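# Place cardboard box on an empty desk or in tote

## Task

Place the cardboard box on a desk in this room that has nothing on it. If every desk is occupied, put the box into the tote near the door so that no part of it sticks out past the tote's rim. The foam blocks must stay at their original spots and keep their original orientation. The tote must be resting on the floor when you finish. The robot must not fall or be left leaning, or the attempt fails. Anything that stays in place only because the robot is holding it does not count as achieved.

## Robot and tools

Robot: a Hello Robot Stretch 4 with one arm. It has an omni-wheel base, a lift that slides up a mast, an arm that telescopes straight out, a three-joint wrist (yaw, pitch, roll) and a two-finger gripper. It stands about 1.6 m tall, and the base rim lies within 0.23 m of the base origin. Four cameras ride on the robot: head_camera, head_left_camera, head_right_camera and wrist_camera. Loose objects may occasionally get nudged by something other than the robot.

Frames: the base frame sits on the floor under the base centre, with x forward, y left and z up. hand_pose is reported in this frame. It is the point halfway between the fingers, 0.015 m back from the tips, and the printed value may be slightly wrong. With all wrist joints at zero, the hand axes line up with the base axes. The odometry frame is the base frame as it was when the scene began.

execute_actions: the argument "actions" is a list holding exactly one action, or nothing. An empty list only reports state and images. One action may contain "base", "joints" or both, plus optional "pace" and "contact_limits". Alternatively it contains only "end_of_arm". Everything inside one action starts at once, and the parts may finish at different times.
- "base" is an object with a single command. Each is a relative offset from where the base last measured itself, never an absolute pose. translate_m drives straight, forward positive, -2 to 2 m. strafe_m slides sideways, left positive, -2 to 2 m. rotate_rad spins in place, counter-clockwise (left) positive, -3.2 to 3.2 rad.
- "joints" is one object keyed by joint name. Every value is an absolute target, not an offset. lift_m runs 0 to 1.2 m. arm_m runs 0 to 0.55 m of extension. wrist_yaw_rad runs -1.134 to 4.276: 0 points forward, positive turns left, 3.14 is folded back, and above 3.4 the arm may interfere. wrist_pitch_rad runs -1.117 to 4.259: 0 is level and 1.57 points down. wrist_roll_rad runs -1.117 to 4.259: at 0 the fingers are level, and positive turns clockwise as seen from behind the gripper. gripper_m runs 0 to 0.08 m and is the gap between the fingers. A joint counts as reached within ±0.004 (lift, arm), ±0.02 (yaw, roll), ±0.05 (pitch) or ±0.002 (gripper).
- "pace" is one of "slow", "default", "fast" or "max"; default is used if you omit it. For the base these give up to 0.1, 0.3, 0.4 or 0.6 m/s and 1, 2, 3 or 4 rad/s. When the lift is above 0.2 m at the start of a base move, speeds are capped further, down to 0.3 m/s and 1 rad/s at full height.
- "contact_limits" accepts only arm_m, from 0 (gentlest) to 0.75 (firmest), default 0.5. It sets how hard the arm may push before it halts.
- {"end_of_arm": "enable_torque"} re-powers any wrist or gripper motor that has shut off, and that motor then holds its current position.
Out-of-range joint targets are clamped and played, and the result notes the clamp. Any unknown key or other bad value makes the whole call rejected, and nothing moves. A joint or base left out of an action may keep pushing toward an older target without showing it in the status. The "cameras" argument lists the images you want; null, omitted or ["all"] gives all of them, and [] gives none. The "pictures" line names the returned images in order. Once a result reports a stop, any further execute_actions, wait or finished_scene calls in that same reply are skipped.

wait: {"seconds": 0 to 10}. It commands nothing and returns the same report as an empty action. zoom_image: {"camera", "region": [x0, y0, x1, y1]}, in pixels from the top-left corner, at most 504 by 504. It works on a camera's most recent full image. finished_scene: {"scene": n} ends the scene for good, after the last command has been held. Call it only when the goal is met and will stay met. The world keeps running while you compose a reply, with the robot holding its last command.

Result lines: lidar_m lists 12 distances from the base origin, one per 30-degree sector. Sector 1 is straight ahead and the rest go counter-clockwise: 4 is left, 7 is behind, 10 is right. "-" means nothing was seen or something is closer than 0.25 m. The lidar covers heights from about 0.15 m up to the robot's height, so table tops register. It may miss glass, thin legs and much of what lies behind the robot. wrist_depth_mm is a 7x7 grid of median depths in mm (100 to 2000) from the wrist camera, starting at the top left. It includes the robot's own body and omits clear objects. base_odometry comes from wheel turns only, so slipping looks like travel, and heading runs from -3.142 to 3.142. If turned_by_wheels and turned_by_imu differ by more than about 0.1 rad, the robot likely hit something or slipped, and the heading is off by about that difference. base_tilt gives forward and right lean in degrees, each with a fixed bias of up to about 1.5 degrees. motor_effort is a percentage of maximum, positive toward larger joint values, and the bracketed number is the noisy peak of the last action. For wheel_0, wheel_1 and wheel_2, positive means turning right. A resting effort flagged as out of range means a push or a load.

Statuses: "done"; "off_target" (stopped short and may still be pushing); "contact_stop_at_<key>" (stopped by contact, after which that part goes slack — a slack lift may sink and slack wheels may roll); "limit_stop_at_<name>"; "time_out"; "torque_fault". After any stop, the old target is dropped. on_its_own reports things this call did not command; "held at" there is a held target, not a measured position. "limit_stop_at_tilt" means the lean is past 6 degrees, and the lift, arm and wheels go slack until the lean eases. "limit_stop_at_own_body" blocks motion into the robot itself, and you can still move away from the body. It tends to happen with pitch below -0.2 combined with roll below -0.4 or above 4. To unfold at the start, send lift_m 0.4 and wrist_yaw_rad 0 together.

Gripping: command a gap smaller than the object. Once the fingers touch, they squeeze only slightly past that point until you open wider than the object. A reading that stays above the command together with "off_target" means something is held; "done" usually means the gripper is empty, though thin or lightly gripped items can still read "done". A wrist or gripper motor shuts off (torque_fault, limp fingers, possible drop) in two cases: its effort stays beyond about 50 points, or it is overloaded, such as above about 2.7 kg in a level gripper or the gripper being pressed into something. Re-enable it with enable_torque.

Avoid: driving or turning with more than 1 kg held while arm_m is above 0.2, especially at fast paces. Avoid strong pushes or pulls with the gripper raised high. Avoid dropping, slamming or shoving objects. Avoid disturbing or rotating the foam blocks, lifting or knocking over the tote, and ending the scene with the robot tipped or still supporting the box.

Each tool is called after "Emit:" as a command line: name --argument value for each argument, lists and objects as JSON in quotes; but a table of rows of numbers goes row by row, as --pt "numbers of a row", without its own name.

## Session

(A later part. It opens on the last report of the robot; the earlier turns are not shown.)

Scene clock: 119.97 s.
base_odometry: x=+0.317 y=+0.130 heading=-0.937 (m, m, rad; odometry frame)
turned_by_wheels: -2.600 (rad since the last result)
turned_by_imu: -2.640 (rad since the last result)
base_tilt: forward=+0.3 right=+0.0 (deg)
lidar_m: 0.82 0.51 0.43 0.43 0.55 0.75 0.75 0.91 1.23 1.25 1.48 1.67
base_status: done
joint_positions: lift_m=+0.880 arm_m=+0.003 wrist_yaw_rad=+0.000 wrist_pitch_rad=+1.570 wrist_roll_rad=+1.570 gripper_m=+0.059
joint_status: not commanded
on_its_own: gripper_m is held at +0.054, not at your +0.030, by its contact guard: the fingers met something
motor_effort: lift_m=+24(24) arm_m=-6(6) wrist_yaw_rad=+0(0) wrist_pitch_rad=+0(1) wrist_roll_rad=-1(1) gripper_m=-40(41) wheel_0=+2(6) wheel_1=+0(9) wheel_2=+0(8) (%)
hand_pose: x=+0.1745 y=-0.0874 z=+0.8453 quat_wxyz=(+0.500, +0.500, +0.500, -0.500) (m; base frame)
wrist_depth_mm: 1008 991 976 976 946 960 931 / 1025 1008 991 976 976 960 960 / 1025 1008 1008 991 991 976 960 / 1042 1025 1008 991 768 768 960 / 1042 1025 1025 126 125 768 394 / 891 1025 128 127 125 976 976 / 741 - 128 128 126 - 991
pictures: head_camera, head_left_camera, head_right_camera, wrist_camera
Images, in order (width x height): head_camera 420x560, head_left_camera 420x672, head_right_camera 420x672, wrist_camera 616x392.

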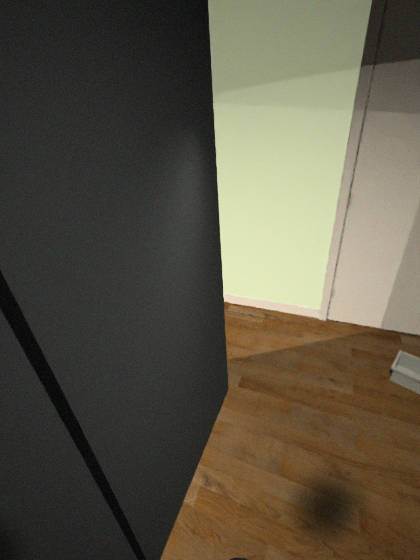

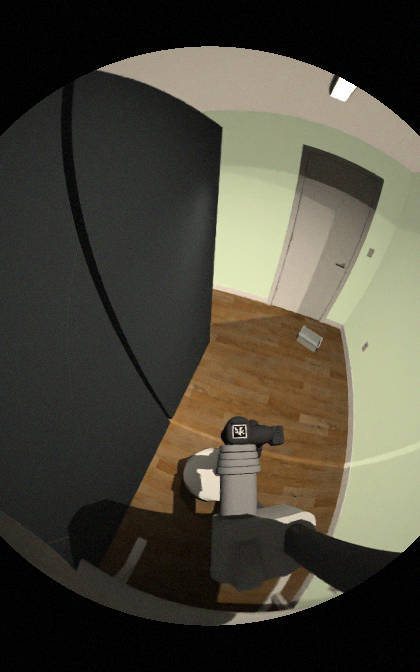

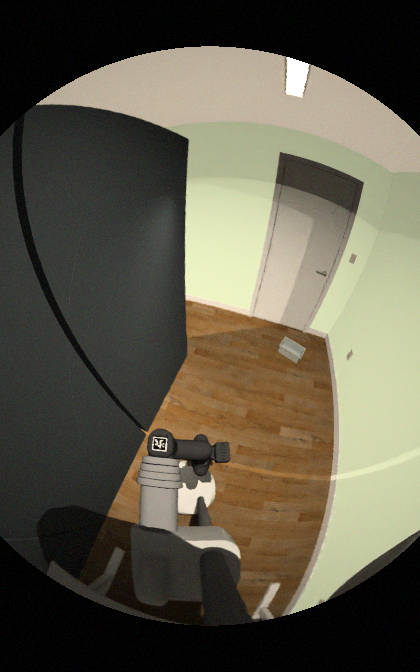

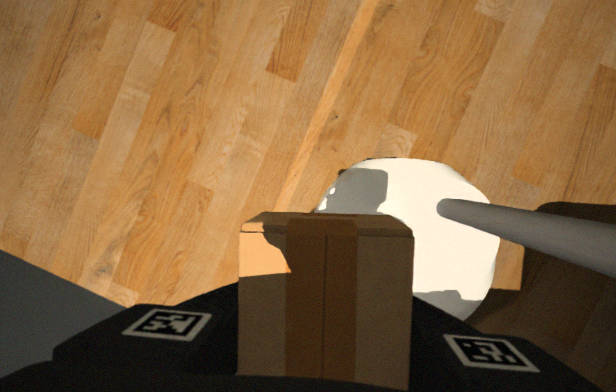

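Emit:
execute_actions --actions '[{"base":{"rotate_rad":-0.33}}]' --cameras '[]'

Emit:
execute_actions --actions '[{"base":{"strafe_m":-0.25},"joints":{"lift_m":0.6}}]' --cameras '[]'

Emit:
execute_actions --actions '[{"base":{"translate_m":1.2},"joints":{"lift_m":0.45,"arm_m":0.15}}]'

Scene clock: 128.60 s.
base_odometry: x=+0.317 y=+0.130 heading=-1.266 (m, m, rad; odometry frame)
turned_by_wheels: -0.329 (rad since the last result)
turned_by_imu: -0.333 (rad since the last result)
base_tilt: forward=+0.4 right=+0.0 (deg)
lidar_m: 2.13 0.63 0.45 0.43 0.47 0.68 0.74 0.80 1.08 1.22 1.30 1.64
base_status: done
joint_positions: lift_m=+0.880 arm_m=+0.003 wrist_yaw_rad=+0.000 wrist_pitch_rad=+1.570 wrist_roll_rad=+1.570 gripper_m=+0.059
joint_status: not commanded
on_its_own: gripper_m is held at +0.054, not at your +0.030, by its contact guard: the fingers met something
motor_effort: lift_m=+24(24) arm_m=-6(6) wrist_yaw_rad=+0(0) wrist_pitch_rad=-1(0) wrist_roll_rad=+0(0) gripper_m=-40(41) wheel_0=+4(6) wheel_1=+2(4) wheel_2=+2(8) (%)
hand_pose: x=+0.1745 y=-0.0874 z=+0.8453 quat_wxyz=(+0.500, +0.500, +0.500, -0.500) (m; base frame)
wrist_depth_mm: 1025 991 976 976 960 946 931 / 1008 1025 991 991 976 960 946 / 1025 1008 991 991 976 960 946 / 1042 1025 1008 991 778 768 960 / 1042 1025 1025 126 125 768 394 / 1042 1042 128 127 125 991 976 / 1060 - 128 128 126 - 991
pictures: none
No camera images: the call's "cameras" was empty. Leave "cameras" out to get every camera's image.

Scene clock: 130.80 s.
base_odometry: x=+0.079 y=+0.055 heading=-1.266 (m, m, rad; odometry frame)
turned_by_wheels: +0.000 (rad since the last result)
turned_by_imu: +0.001 (rad since the last result)
base_tilt: forward=+0.3 right=+0.1 (deg)
lidar_m: 1.61 1.00 0.71 0.68 0.72 0.77 0.74 0.77 1.02 0.96 1.01 1.36
base_status: done
joint_positions: lift_m=+0.600 arm_m=+0.003 wrist_yaw_rad=+0.000 wrist_pitch_rad=+1.570 wrist_roll_rad=+1.570 gripper_m=+0.059
joint_status: all done
on_its_own: gripper_m is held at +0.054, not at your +0.030, by its contact guard: the fingers met something
motor_effort: lift_m=+18(19) arm_m=-6(6) wrist_yaw_rad=+0(0) wrist_pitch_rad=+2(1) wrist_roll_rad=+0(1) gripper_m=-43(40) wheel_0=+1(14) wheel_1=-1(10) wheel_2=+0(2) (%)
hand_pose: x=+0.1744 y=-0.0874 z=+0.5658 quat_wxyz=(+0.500, +0.500, +0.500, -0.500) (m; base frame)
wrist_depth_mm: 732 715 707 699 691 683 676 / 741 723 715 707 699 683 683 / 741 732 723 715 699 699 691 / 750 732 723 715 496 488 683 / 750 741 732 126 125 492 394 / 759 741 128 127 126 492 492 / 768 - 128 128 126 - 707
pictures: none
No camera images: the call's "cameras" was empty. Leave "cameras" out to get every camera's image.

Scene clock: 136.30 s.
base_odometry: x=+0.439 y=-1.090 heading=-1.266 (m, m, rad; odometry frame)
turned_by_wheels: +0.000 (rad since the last result)
turned_by_imu: +0.005 (rad since the last result)
base_tilt: forward=+0.5 right=-0.1 (deg)
lidar_m: 0.92 0.99 1.37 0.68 0.71 0.98 2.00 1.41 1.03 0.98 0.54 0.49
base_status: done
joint_positions: lift_m=+0.450 arm_m=+0.149 wrist_yaw_rad=+0.000 wrist_pitch_rad=+1.570 wrist_roll_rad=+1.570 gripper_m=+0.059
joint_status: all done
on_its_own: gripper_m is held at +0.054, not at your +0.030, by its contact guard: the fingers met something
motor_effort: lift_m=+18(21) arm_m=+6(8) wrist_yaw_rad=+0(0) wrist_pitch_rad=+0(1) wrist_roll_rad=+0(1) gripper_m=-40(41) wheel_0=+3(9) wheel_1=+0(7) wheel_2=-1(11) (%)
hand_pose: x=+0.3201 y=-0.0874 z=+0.4157 quat_wxyz=(+0.500, +0.500, +0.500, -0.500) (m; base frame)
wrist_depth_mm: 569 539 554 549 544 539 530 / 574 569 559 559 549 544 535 / 580 574 564 564 554 544 539 / 580 580 569 564 554 387 340 / 585 585 580 126 125 345 340 / 597 585 128 127 126 345 343 / 603 - 128 128 126 - 343
pictures: head_camera, head_left_camera, head_right_camera, wrist_camera
Images, in order (width x height): head_camera 420x560, head_left_camera 420x672, head_right_camera 420x672, wrist_camera 616x392.

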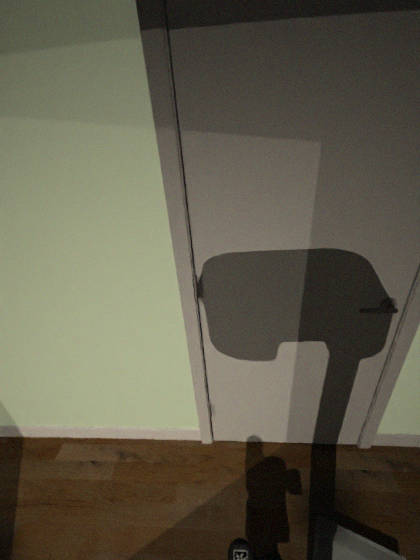

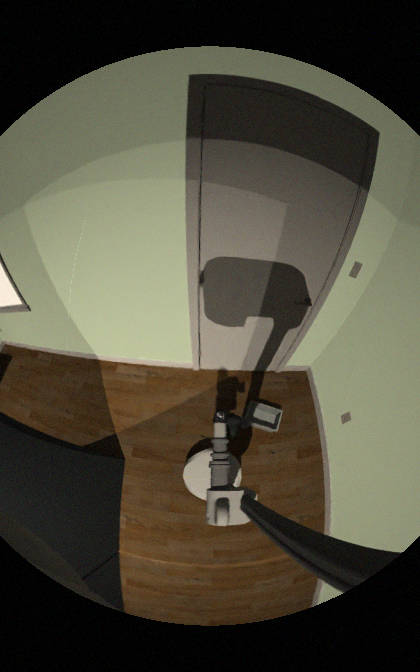

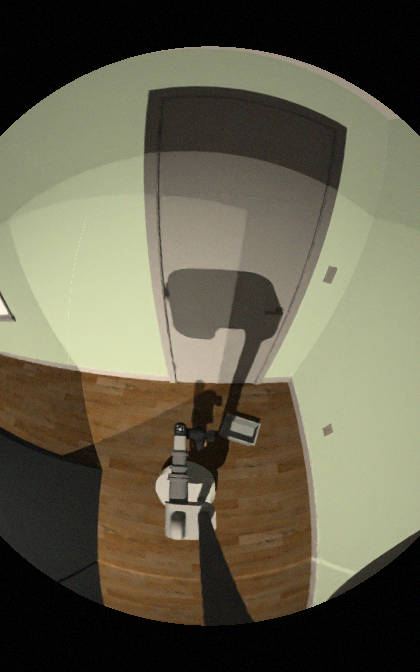

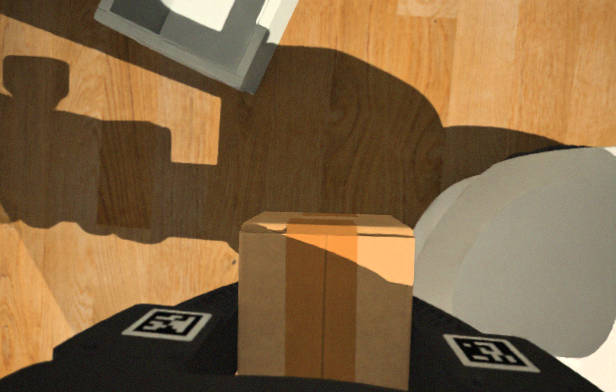

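Emit:
execute_actions --actions '[{"base":{"rotate_rad":1.0}}]' --cameras '["head_camera","head_left_camera"]'

Scene clock: 143.17 s.
base_odometry: x=+0.439 y=-1.090 heading=-0.267 (m, m, rad; odometry frame)
turned_by_wheels: +0.999 (rad since the last result)
turned_by_imu: +1.017 (rad since the last result)
base_tilt: forward=+0.5 right=-0.1 (deg)
lidar_m: 1.33 0.68 0.69 0.95 1.94 1.50 1.05 0.99 0.53 0.52 0.92 0.98
base_status: done
joint_positions: lift_m=+0.450 arm_m=+0.149 wrist_yaw_rad=+0.000 wrist_pitch_rad=+1.570 wrist_roll_rad=+1.570 gripper_m=+0.059
joint_status: not commanded
on_its_own: gripper_m is held at +0.054, not at your +0.030, by its contact guard: the fingers met something
motor_effort: lift_m=+19(19) arm_m=+6(6) wrist_yaw_rad=+0(0) wrist_pitch_rad=+2(2) wrist_roll_rad=-1(0) gripper_m=-41(41) wheel_0=-4(4) wheel_1=+0(5) wheel_2=-3(8) (%)
hand_pose: x=+0.3202 y=-0.0874 z=+0.4157 quat_wxyz=(+0.500, +0.500, +0.500, -0.500) (m; base frame)
wrist_depth_mm: 574 569 559 549 544 535 535 / 574 569 564 559 549 544 535 / 580 574 569 559 554 549 535 / 585 580 569 559 559 387 340 / 591 580 580 126 125 345 342 / 597 585 128 127 126 345 343 / 603 - 128 128 126 - 343
pictures: head_camera, head_left_camera
Images, in order (width x height): head_camera 420x560, head_left_camera 420x672.

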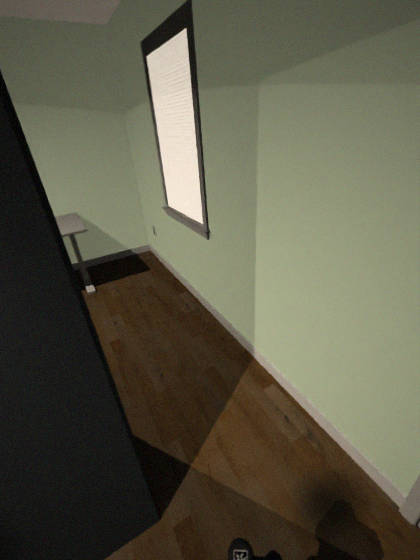

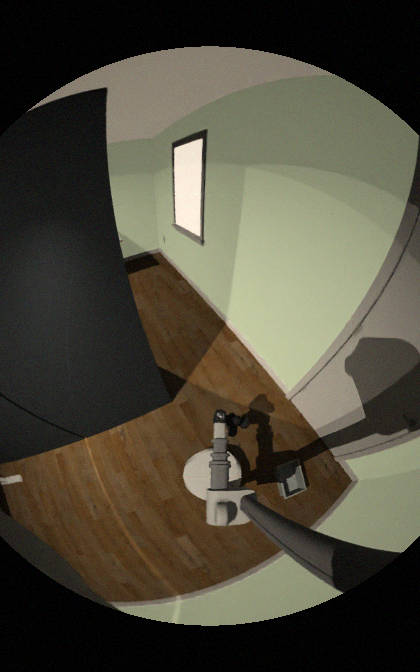

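Emit:
execute_actions --actions '[{"base":{"rotate_rad":0.53},"joints":{"arm_m":0}}]' --cameras '[]'

Emit:
execute_actions --actions '[{"base":{"translate_m":0.22}}]' --cameras '[]'

Emit:
execute_actions --actions '[{"base":{"strafe_m":-0.45}}]'

Scene clock: 159.13 s.
base_odometry: x=+0.439 y=-1.090 heading=+0.263 (m, m, rad; odometry frame)
turned_by_wheels: +0.530 (rad since the last result)
turned_by_imu: +0.539 (rad since the last result)
base_tilt: forward=+0.5 right=-0.1 (deg)
lidar_m: 0.66 0.71 0.97 1.95 1.48 1.02 0.98 0.53 0.51 0.94 0.98 1.34
base_status: done
joint_positions: lift_m=+0.450 arm_m=+0.003 wrist_yaw_rad=+0.000 wrist_pitch_rad=+1.570 wrist_roll_rad=+1.570 gripper_m=+0.059
joint_status: all done
joint sent to its limit — the command would take arm_m past its lower limit, so that joint was sent only as far as its limit.
on_its_own: gripper_m is held at +0.054, not at your +0.030, by its contact guard: the fingers met something
motor_effort: lift_m=+19(19) arm_m=-6(9) wrist_yaw_rad=-1(1) wrist_pitch_rad=-1(2) wrist_roll_rad=+0(1) gripper_m=-41(41) wheel_0=-2(7) wheel_1=+0(9) wheel_2=-3(8) (%)
hand_pose: x=+0.1744 y=-0.0874 z=+0.4157 quat_wxyz=(+0.500, +0.500, +0.500, -0.500) (m; base frame)
wrist_depth_mm: 574 564 559 554 544 539 535 / 580 569 564 559 549 544 539 / 580 580 569 564 554 353 535 / 591 580 574 564 345 343 340 / 591 580 574 126 125 343 342 / 597 585 128 126 125 347 343 / 597 - 128 128 126 - 343
pictures: none
No camera images: the call's "cameras" was empty. Leave "cameras" out to get every camera's image.

Scene clock: 161.30 s.
base_odometry: x=+0.651 y=-1.033 heading=+0.263 (m, m, rad; odometry frame)
turned_by_wheels: +0.000 (rad since the last result)
turned_by_imu: +0.001 (rad since the last result)
base_tilt: forward=+0.4 right=-0.1 (deg)
lidar_m: 0.45 0.47 0.66 1.69 1.80 1.27 1.21 0.66 0.65 0.92 0.98 1.29
base_status: done
joint_positions: lift_m=+0.450 arm_m=+0.003 wrist_yaw_rad=+0.000 wrist_pitch_rad=+1.570 wrist_roll_rad=+1.570 gripper_m=+0.059
joint_status: not commanded
on_its_own: gripper_m is held at +0.054, not at your +0.030, by its contact guard: the fingers met something
motor_effort: lift_m=+19(19) arm_m=-6(6) wrist_yaw_rad=+0(1) wrist_pitch_rad=+1(1) wrist_roll_rad=-1(1) gripper_m=-41(40) wheel_0=+3(10) wheel_1=+0(5) wheel_2=-2(10) (%)
hand_pose: x=+0.1745 y=-0.0874 z=+0.4157 quat_wxyz=(+0.500, +0.500, +0.500, -0.500) (m; base frame)
wrist_depth_mm: 574 569 559 554 549 539 535 / 580 569 564 559 549 544 539 / 585 574 569 559 549 353 539 / 585 580 574 564 345 343 338 / 591 585 580 126 125 343 340 / 433 544 128 127 126 345 343 / 402 - 128 128 126 - 345
pictures: none
No camera images: the call's "cameras" was empty. Leave "cameras" out to get every camera's image.

Scene clock: 164.13 s.
base_odometry: x=+0.768 y=-1.467 heading=+0.263 (m, m, rad; odometry frame)
turned_by_wheels: +0.000 (rad since the last result)
turned_by_imu: +0.001 (rad since the last result)
base_tilt: forward=+0.4 right=+0.1 (deg)
lidar_m: 1.72 0.64 0.66 1.75 1.78 1.26 0.48 0.53 0.51 0.46 0.52 0.72
base_status: done
joint_positions: lift_m=+0.450 arm_m=+0.003 wrist_yaw_rad=+0.000 wrist_pitch_rad=+1.570 wrist_roll_rad=+1.570 gripper_m=+0.059
joint_status: not commanded
on_its_own: gripper_m is held at +0.054, not at your +0.030, by its contact guard: the fingers met something
motor_effort: lift_m=+19(19) arm_m=-6(6) wrist_yaw_rad=+0(0) wrist_pitch_rad=+0(1) wrist_roll_rad=-1(0) gripper_m=-40(41) wheel_0=+1(11) wheel_1=+0(9) wheel_2=+0(2) (%)
hand_pose: x=+0.1745 y=-0.0874 z=+0.4157 quat_wxyz=(+0.500, +0.500, +0.500, -0.500) (m; base frame)
wrist_depth_mm: 574 569 559 549 549 539 535 / 580 569 559 559 549 544 535 / 580 574 569 564 549 353 539 / 585 580 574 564 347 342 340 / 591 585 580 126 125 345 340 / 597 585 128 127 125 345 343 / 603 - 128 128 126 - 343
pictures: head_camera, head_left_camera, head_right_camera, wrist_camera
Images, in order (width x height): head_camera 420x560, head_left_camera 420x672, head_right_camera 420x672, wrist_camera 616x392.

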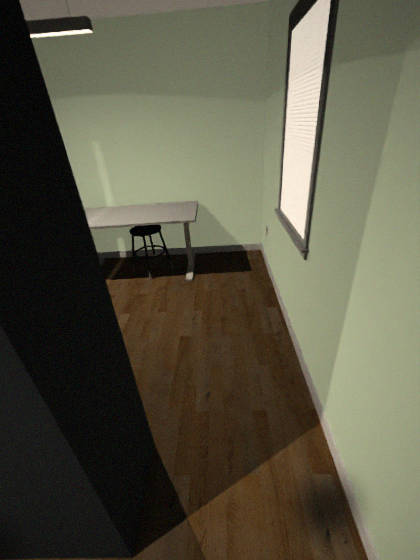

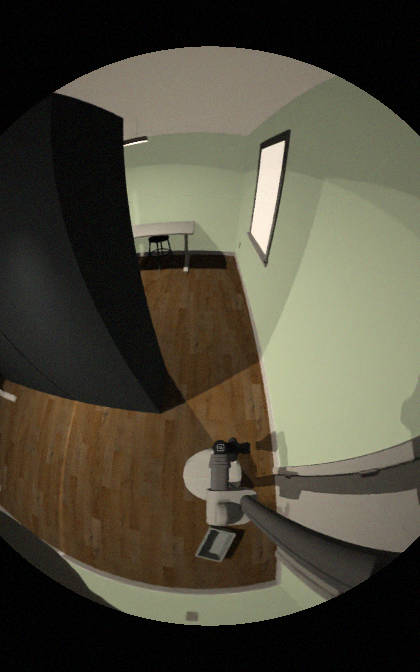

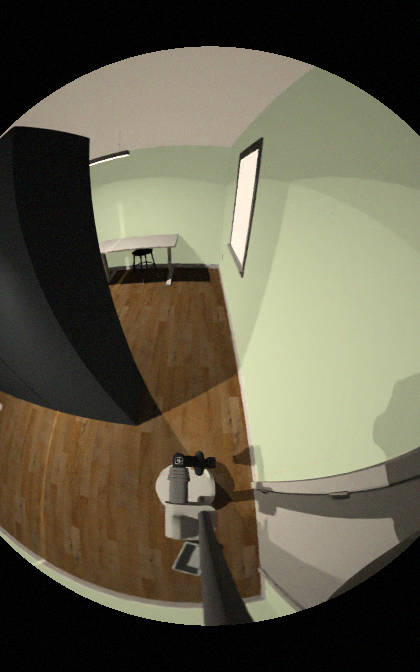

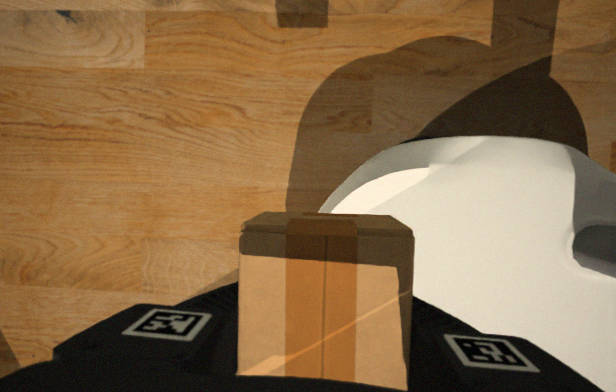

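Emit:
execute_actions --actions '[{"base":{"translate_m":1.6},"joints":{"lift_m":0.9},"pace":"fast"}]'

Scene clock: 172.90 s.
base_odometry: x=+2.313 y=-1.051 heading=+0.263 (m, m, rad; odometry frame)
turned_by_wheels: +0.000 (rad since the last result)
turned_by_imu: +0.007 (rad since the last result)
base_tilt: forward=+0.4 right=+0.0 (deg)
lidar_m: 1.28 1.17 1.58 2.45 0.90 0.77 2.06 0.68 0.47 0.42 0.44 0.61
base_status: done
joint_positions: lift_m=+0.900 arm_m=+0.003 wrist_yaw_rad=+0.000 wrist_pitch_rad=+1.570 wrist_roll_rad=+1.570 gripper_m=+0.059
joint_status: all done
on_its_own: gripper_m is held at +0.054, not at your +0.030, by its contact guard: the fingers met something
motor_effort: lift_m=+24(28) arm_m=-6(6) wrist_yaw_rad=-1(1) wrist_pitch_rad=+0(0) wrist_roll_rad=-1(1) gripper_m=-41(41) wheel_0=+2(8) wheel_1=+1(2) wheel_2=+1(14) (%)
hand_pose: x=+0.1744 y=-0.0874 z=+0.8653 quat_wxyz=(+0.500, +0.500, +0.500, -0.500) (m; base frame)
wrist_depth_mm: 904 878 866 842 820 798 768 / 1025 1025 1008 1008 991 976 960 / 1042 1042 1025 1008 1008 976 976 / 1060 1042 1025 1025 788 788 976 / 1060 1060 1042 126 125 788 394 / 1078 1060 128 127 126 991 991 / 1098 - 128 128 126 - 991
pictures: head_camera, head_left_camera, head_right_camera, wrist_camera
Images, in order (width x height): head_camera 420x560, head_left_camera 420x672, head_right_camera 420x672, wrist_camera 616x392.

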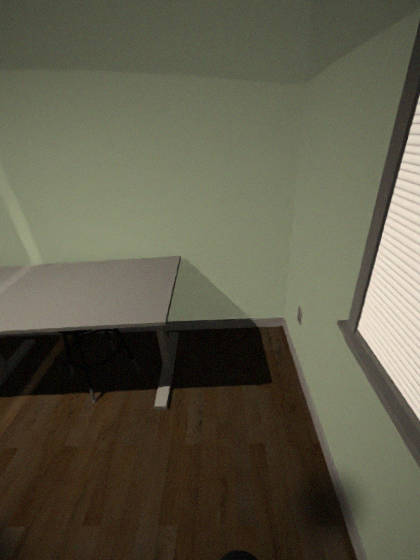

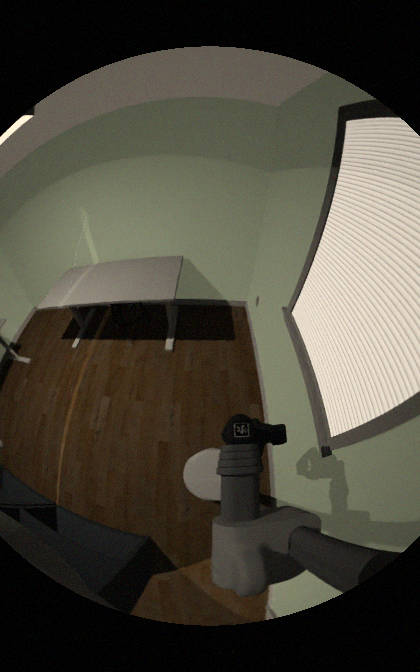

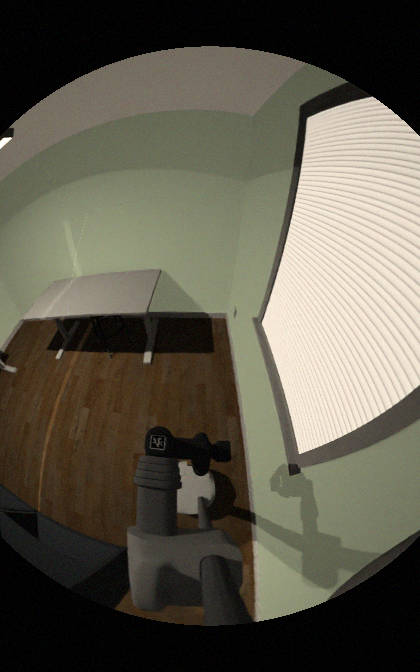

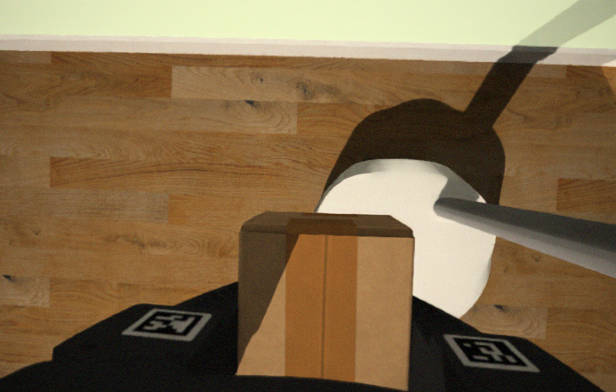

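Emit:
execute_actions --actions '[{"base":{"strafe_m":0.8},"joints":{"lift_m":0.95}}]' --cameras '["head_camera","head_left_camera"]'

Emit:
zoom_image --camera "head_camera" --region '[0,200,420,420]'

Scene clock: 182.80 s.
base_odometry: x=+2.105 y=-0.279 heading=+0.263 (m, m, rad; odometry frame)
turned_by_wheels: +0.000 (rad since the last result)
turned_by_imu: +0.003 (rad since the last result)
base_tilt: forward=+0.4 right=+0.0 (deg)
lidar_m: 1.07 1.11 1.75 1.65 0.94 0.65 0.60 0.67 1.29 1.21 1.27 1.11
base_status: done
joint_positions: lift_m=+0.950 arm_m=+0.003 wrist_yaw_rad=+0.000 wrist_pitch_rad=+1.570 wrist_roll_rad=+1.570 gripper_m=+0.059
joint_status: all done
on_its_own: gripper_m is held at +0.054, not at your +0.030, by its contact guard: the fingers met something
motor_effort: lift_m=+23(20) arm_m=-6(6) wrist_yaw_rad=-1(0) wrist_pitch_rad=+2(0) wrist_roll_rad=-1(1) gripper_m=-41(39) wheel_0=+0(9) wheel_1=+0(5) wheel_2=+0(0) (%)
hand_pose: x=+0.1744 y=-0.0874 z=+0.9153 quat_wxyz=(+0.500, +0.500, +0.500, -0.500) (m; base frame)
wrist_depth_mm: 1098 1060 1042 1042 1042 1025 1008 / 1078 1078 1060 1060 1042 1025 991 / 1098 1078 1078 1060 1042 1042 1025 / 1118 1098 1098 1060 842 831 1025 / 1118 1098 1098 126 125 842 397 / 1138 1098 128 126 125 1060 1042 / 1138 - 128 128 126 - 1042
pictures: head_camera, head_left_camera
Images, in order (width x height): head_camera 420x560, head_left_camera 420x672.

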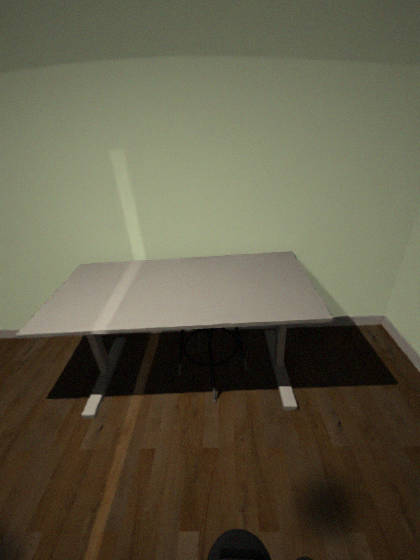

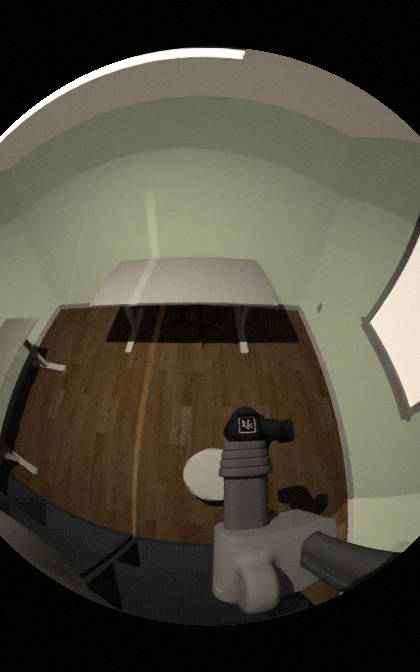

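Region (0, 200, 420, 420) of head_camera's 420x560 image, scaled by 1.200, with more detail than that image has; it fills the top 264 rows of this view, and the rest is white.

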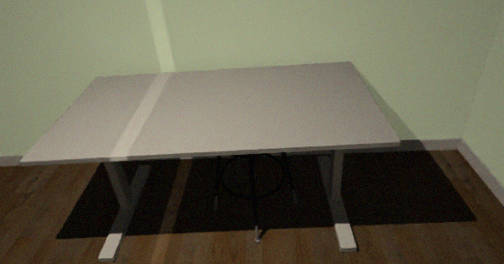

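Emit:
execute_actions --actions '[{"base":{"translate_m":0.68},"joints":{"lift_m":1.0}}]' --cameras '["head_camera"]'

Emit:
execute_actions --actions '[{"joints":{"arm_m":0.45}}]' --cameras '["head_camera","wrist_camera"]'

Scene clock: 194.23 s.
base_odometry: x=+2.761 y=-0.102 heading=+0.264 (m, m, rad; odometry frame)
turned_by_wheels: +0.000 (rad since the last result)
turned_by_imu: +0.004 (rad since the last result)
base_tilt: forward=+0.3 right=+0.0 (deg)
lidar_m: 0.41 0.43 0.57 1.65 1.72 1.34 1.28 1.85 1.24 1.18 0.66 0.45
base_status: done
joint_positions: lift_m=+1.000 arm_m=+0.003 wrist_yaw_rad=+0.000 wrist_pitch_rad=+1.570 wrist_roll_rad=+1.570 gripper_m=+0.059
joint_status: all done
on_its_own: gripper_m is held at +0.054, not at your +0.030, by its contact guard: the fingers met something
motor_effort: lift_m=+24(22) arm_m=-6(6) wrist_yaw_rad=+0(0) wrist_pitch_rad=+1(1) wrist_roll_rad=+0(1) gripper_m=-40(40) wheel_0=+3(10) wheel_1=+1(3) wheel_2=-1(10) (%)
hand_pose: x=+0.1744 y=-0.0874 z=+0.9653 quat_wxyz=(+0.500, +0.500, +0.500, -0.500) (m; base frame)
wrist_depth_mm: 399 1138 1098 1098 1078 1060 1042 / 404 1118 1118 1118 1078 1078 1060 / 407 1138 1118 1118 1098 1078 1078 / 410 1138 1138 1098 891 1098 1078 / 413 1160 1138 126 125 904 394 / 415 597 128 127 125 1098 1098 / 421 - 128 128 126 - 1098
pictures: head_camera
Images, in order (width x height): head_camera 420x560.

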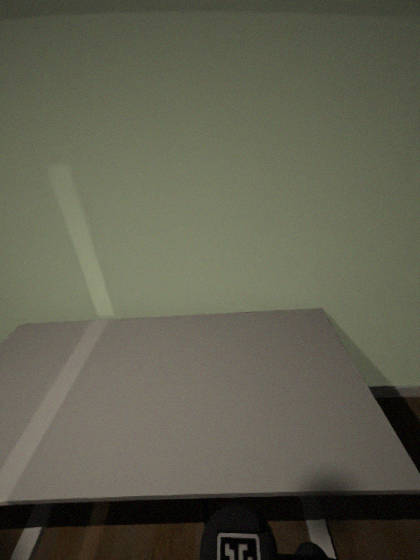

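Scene clock: 196.63 s.
base_odometry: x=+2.761 y=-0.102 heading=+0.264 (m, m, rad; odometry frame)
turned_by_wheels: +0.000 (rad since the last result)
turned_by_imu: +0.001 (rad since the last result)
base_tilt: forward=+0.3 right=+0.0 (deg)
lidar_m: 0.41 0.45 0.55 1.64 1.74 1.38 1.27 1.79 1.24 1.19 0.68 0.45
base_status: not commanded
joint_positions: lift_m=+1.000 arm_m=+0.449 wrist_yaw_rad=+0.000 wrist_pitch_rad=+1.570 wrist_roll_rad=+1.570 gripper_m=+0.059
joint_status: all done
on_its_own: gripper_m is held at +0.054, not at your +0.030, by its contact guard: the fingers met something
motor_effort: lift_m=+24(24) arm_m=+6(5) wrist_yaw_rad=-1(1) wrist_pitch_rad=+1(2) wrist_roll_rad=+0(0) gripper_m=-42(40) wheel_0=+3(3) wheel_1=+1(1) wheel_2=-1(1) (%)
hand_pose: x=+0.6201 y=-0.0874 z=+0.9653 quat_wxyz=(+0.501, +0.500, +0.500, -0.499) (m; base frame)
wrist_depth_mm: 397 392 387 382 379 377 1042 / 402 394 392 387 382 379 1060 / 402 399 394 389 384 382 1060 / 407 402 397 392 387 384 878 / 410 404 402 126 125 387 878 / 415 407 128 126 125 389 891 / 418 - 128 128 126 - 1098
pictures: head_camera, wrist_camera
Images, in order (width x height): head_camera 420x560, wrist_camera 616x392.

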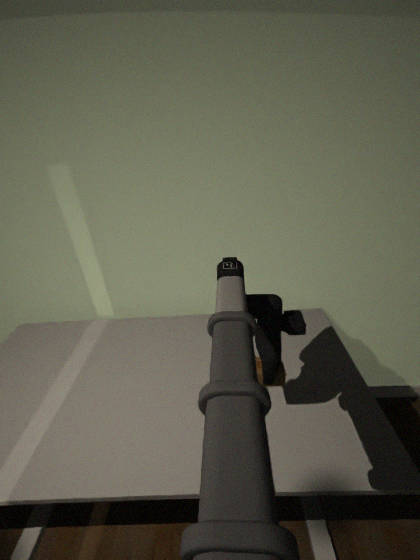

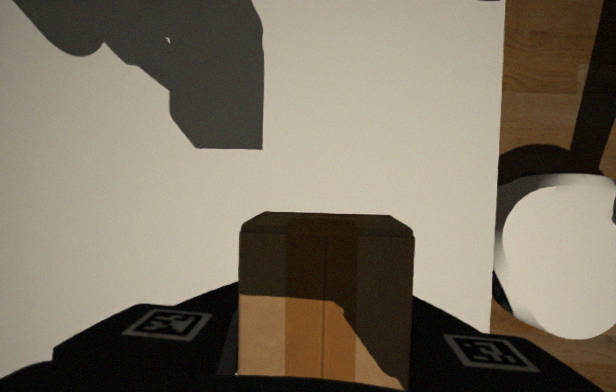

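Emit:
execute_actions --actions '[{"joints":{"lift_m":0.787}}]' --cameras '[]'

Emit:
execute_actions --actions '[{"joints":{"gripper_m":0.08}}]' --cameras '["wrist_camera"]'

Emit:
execute_actions --actions '[{"joints":{"lift_m":0.9}}]' --cameras '["wrist_camera","head_camera"]'

Scene clock: 204.27 s.
base_odometry: x=+2.761 y=-0.102 heading=+0.264 (m, m, rad; odometry frame)
turned_by_wheels: +0.000 (rad since the last result)
turned_by_imu: +0.002 (rad since the last result)
base_tilt: forward=+0.5 right=+0.1 (deg)
lidar_m: 0.41 0.43 0.57 1.63 1.76 1.36 1.31 1.81 1.27 1.20 0.68 0.44
base_status: not commanded
joint_positions: lift_m=+0.787 arm_m=+0.449 wrist_yaw_rad=+0.000 wrist_pitch_rad=+1.570 wrist_roll_rad=+1.570 gripper_m=+0.059
joint_status: all done
on_its_own: gripper_m is held at +0.054, not at your +0.030, by its contact guard: the fingers met something
motor_effort: lift_m=+18(23) arm_m=+6(6) wrist_yaw_rad=-1(0) wrist_pitch_rad=+0(2) wrist_roll_rad=+0(0) gripper_m=-39(41) wheel_0=+3(3) wheel_1=+2(1) wheel_2=-1(1) (%)
hand_pose: x=+0.6201 y=-0.0874 z=+0.7528 quat_wxyz=(+0.501, +0.500, +0.500, -0.499) (m; base frame)
wrist_depth_mm: 181 179 177 175 173 171 169 / 182 181 178 176 174 172 170 / 184 182 180 177 175 173 172 / 186 183 181 179 176 175 173 / 187 185 182 126 125 176 175 / 189 185 128 127 125 177 176 / 190 - 128 128 126 - -
pictures: none
No camera images: the call's "cameras" was empty. Leave "cameras" out to get every camera's image.

Scene clock: 205.20 s.
base_odometry: x=+2.761 y=-0.102 heading=+0.264 (m, m, rad; odometry frame)
turned_by_wheels: +0.000 (rad since the last result)
turned_by_imu: +0.000 (rad since the last result)
base_tilt: forward=+0.5 right=+0.0 (deg)
lidar_m: 0.41 0.42 0.57 1.66 1.73 1.36 1.30 1.80 1.27 1.17 0.65 0.44
base_status: not commanded
joint_positions: lift_m=+0.787 arm_m=+0.449 wrist_yaw_rad=+0.000 wrist_pitch_rad=+1.570 wrist_roll_rad=+1.570 gripper_m=+0.080
joint_status: all done
motor_effort: lift_m=+18(18) arm_m=+6(6) wrist_yaw_rad=-1(0) wrist_pitch_rad=+0(0) wrist_roll_rad=+0(0) gripper_m=+2(39) wheel_0=+3(3) wheel_1=+1(2) wheel_2=-1(1) (%)
hand_pose: x=+0.6201 y=-0.0874 z=+0.7528 quat_wxyz=(+0.501, +0.500, +0.500, -0.499) (m; base frame)
wrist_depth_mm: 181 179 177 175 173 171 169 / 183 181 178 176 174 172 170 / 185 182 180 178 176 174 172 / 186 183 181 179 177 175 173 / 187 185 182 130 129 176 175 / 189 159 141 131 130 177 176 / - - 133 132 131 108 -
pictures: wrist_camera
Images, in order (width x height): wrist_camera 616x392.

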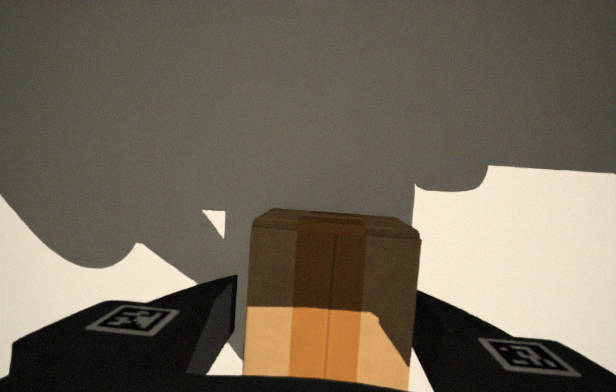

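Scene clock: 206.70 s.
base_odometry: x=+2.761 y=-0.102 heading=+0.264 (m, m, rad; odometry frame)
turned_by_wheels: +0.000 (rad since the last result)
turned_by_imu: +0.000 (rad since the last result)
base_tilt: forward=+0.4 right=-0.1 (deg)
lidar_m: 0.40 0.44 0.57 1.65 1.75 1.37 1.27 1.82 1.27 1.18 0.63 0.44
base_status: not commanded
joint_positions: lift_m=+0.900 arm_m=+0.449 wrist_yaw_rad=+0.000 wrist_pitch_rad=+1.570 wrist_roll_rad=+1.570 gripper_m=+0.080
joint_status: all done
motor_effort: lift_m=+24(23) arm_m=+6(6) wrist_yaw_rad=-1(1) wrist_pitch_rad=+1(1) wrist_roll_rad=+0(0) gripper_m=+2(1) wheel_0=+3(3) wheel_1=+1(1) wheel_2=-1(1) (%)
hand_pose: x=+0.6201 y=-0.0874 z=+0.8653 quat_wxyz=(+0.501, +0.500, +0.500, -0.499) (m; base frame)
wrist_depth_mm: 296 293 289 285 282 278 615 / 298 294 291 287 283 279 615 / 301 297 294 290 286 282 960 / 303 300 296 290 289 286 768 / 306 301 298 244 290 287 778 / 307 217 151 246 291 287 788 / - - 223 298 296 108 -
pictures: head_camera, wrist_camera
Images, in order (width x height): head_camera 420x560, wrist_camera 616x392.

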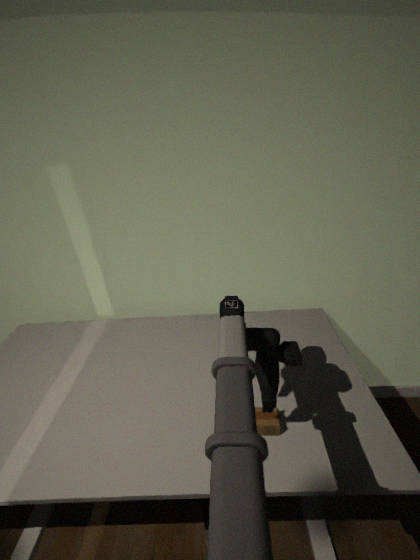

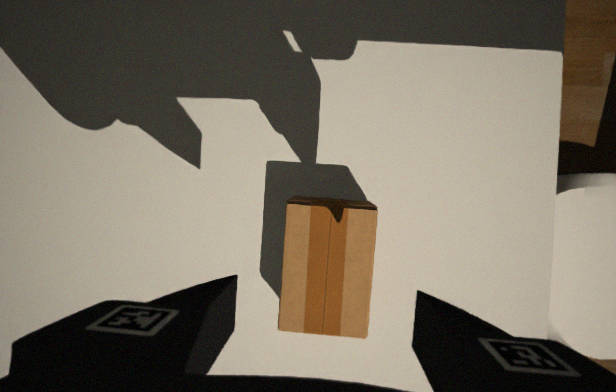

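Emit:
finished_scene --scene 1

The scene is finished: the task was done.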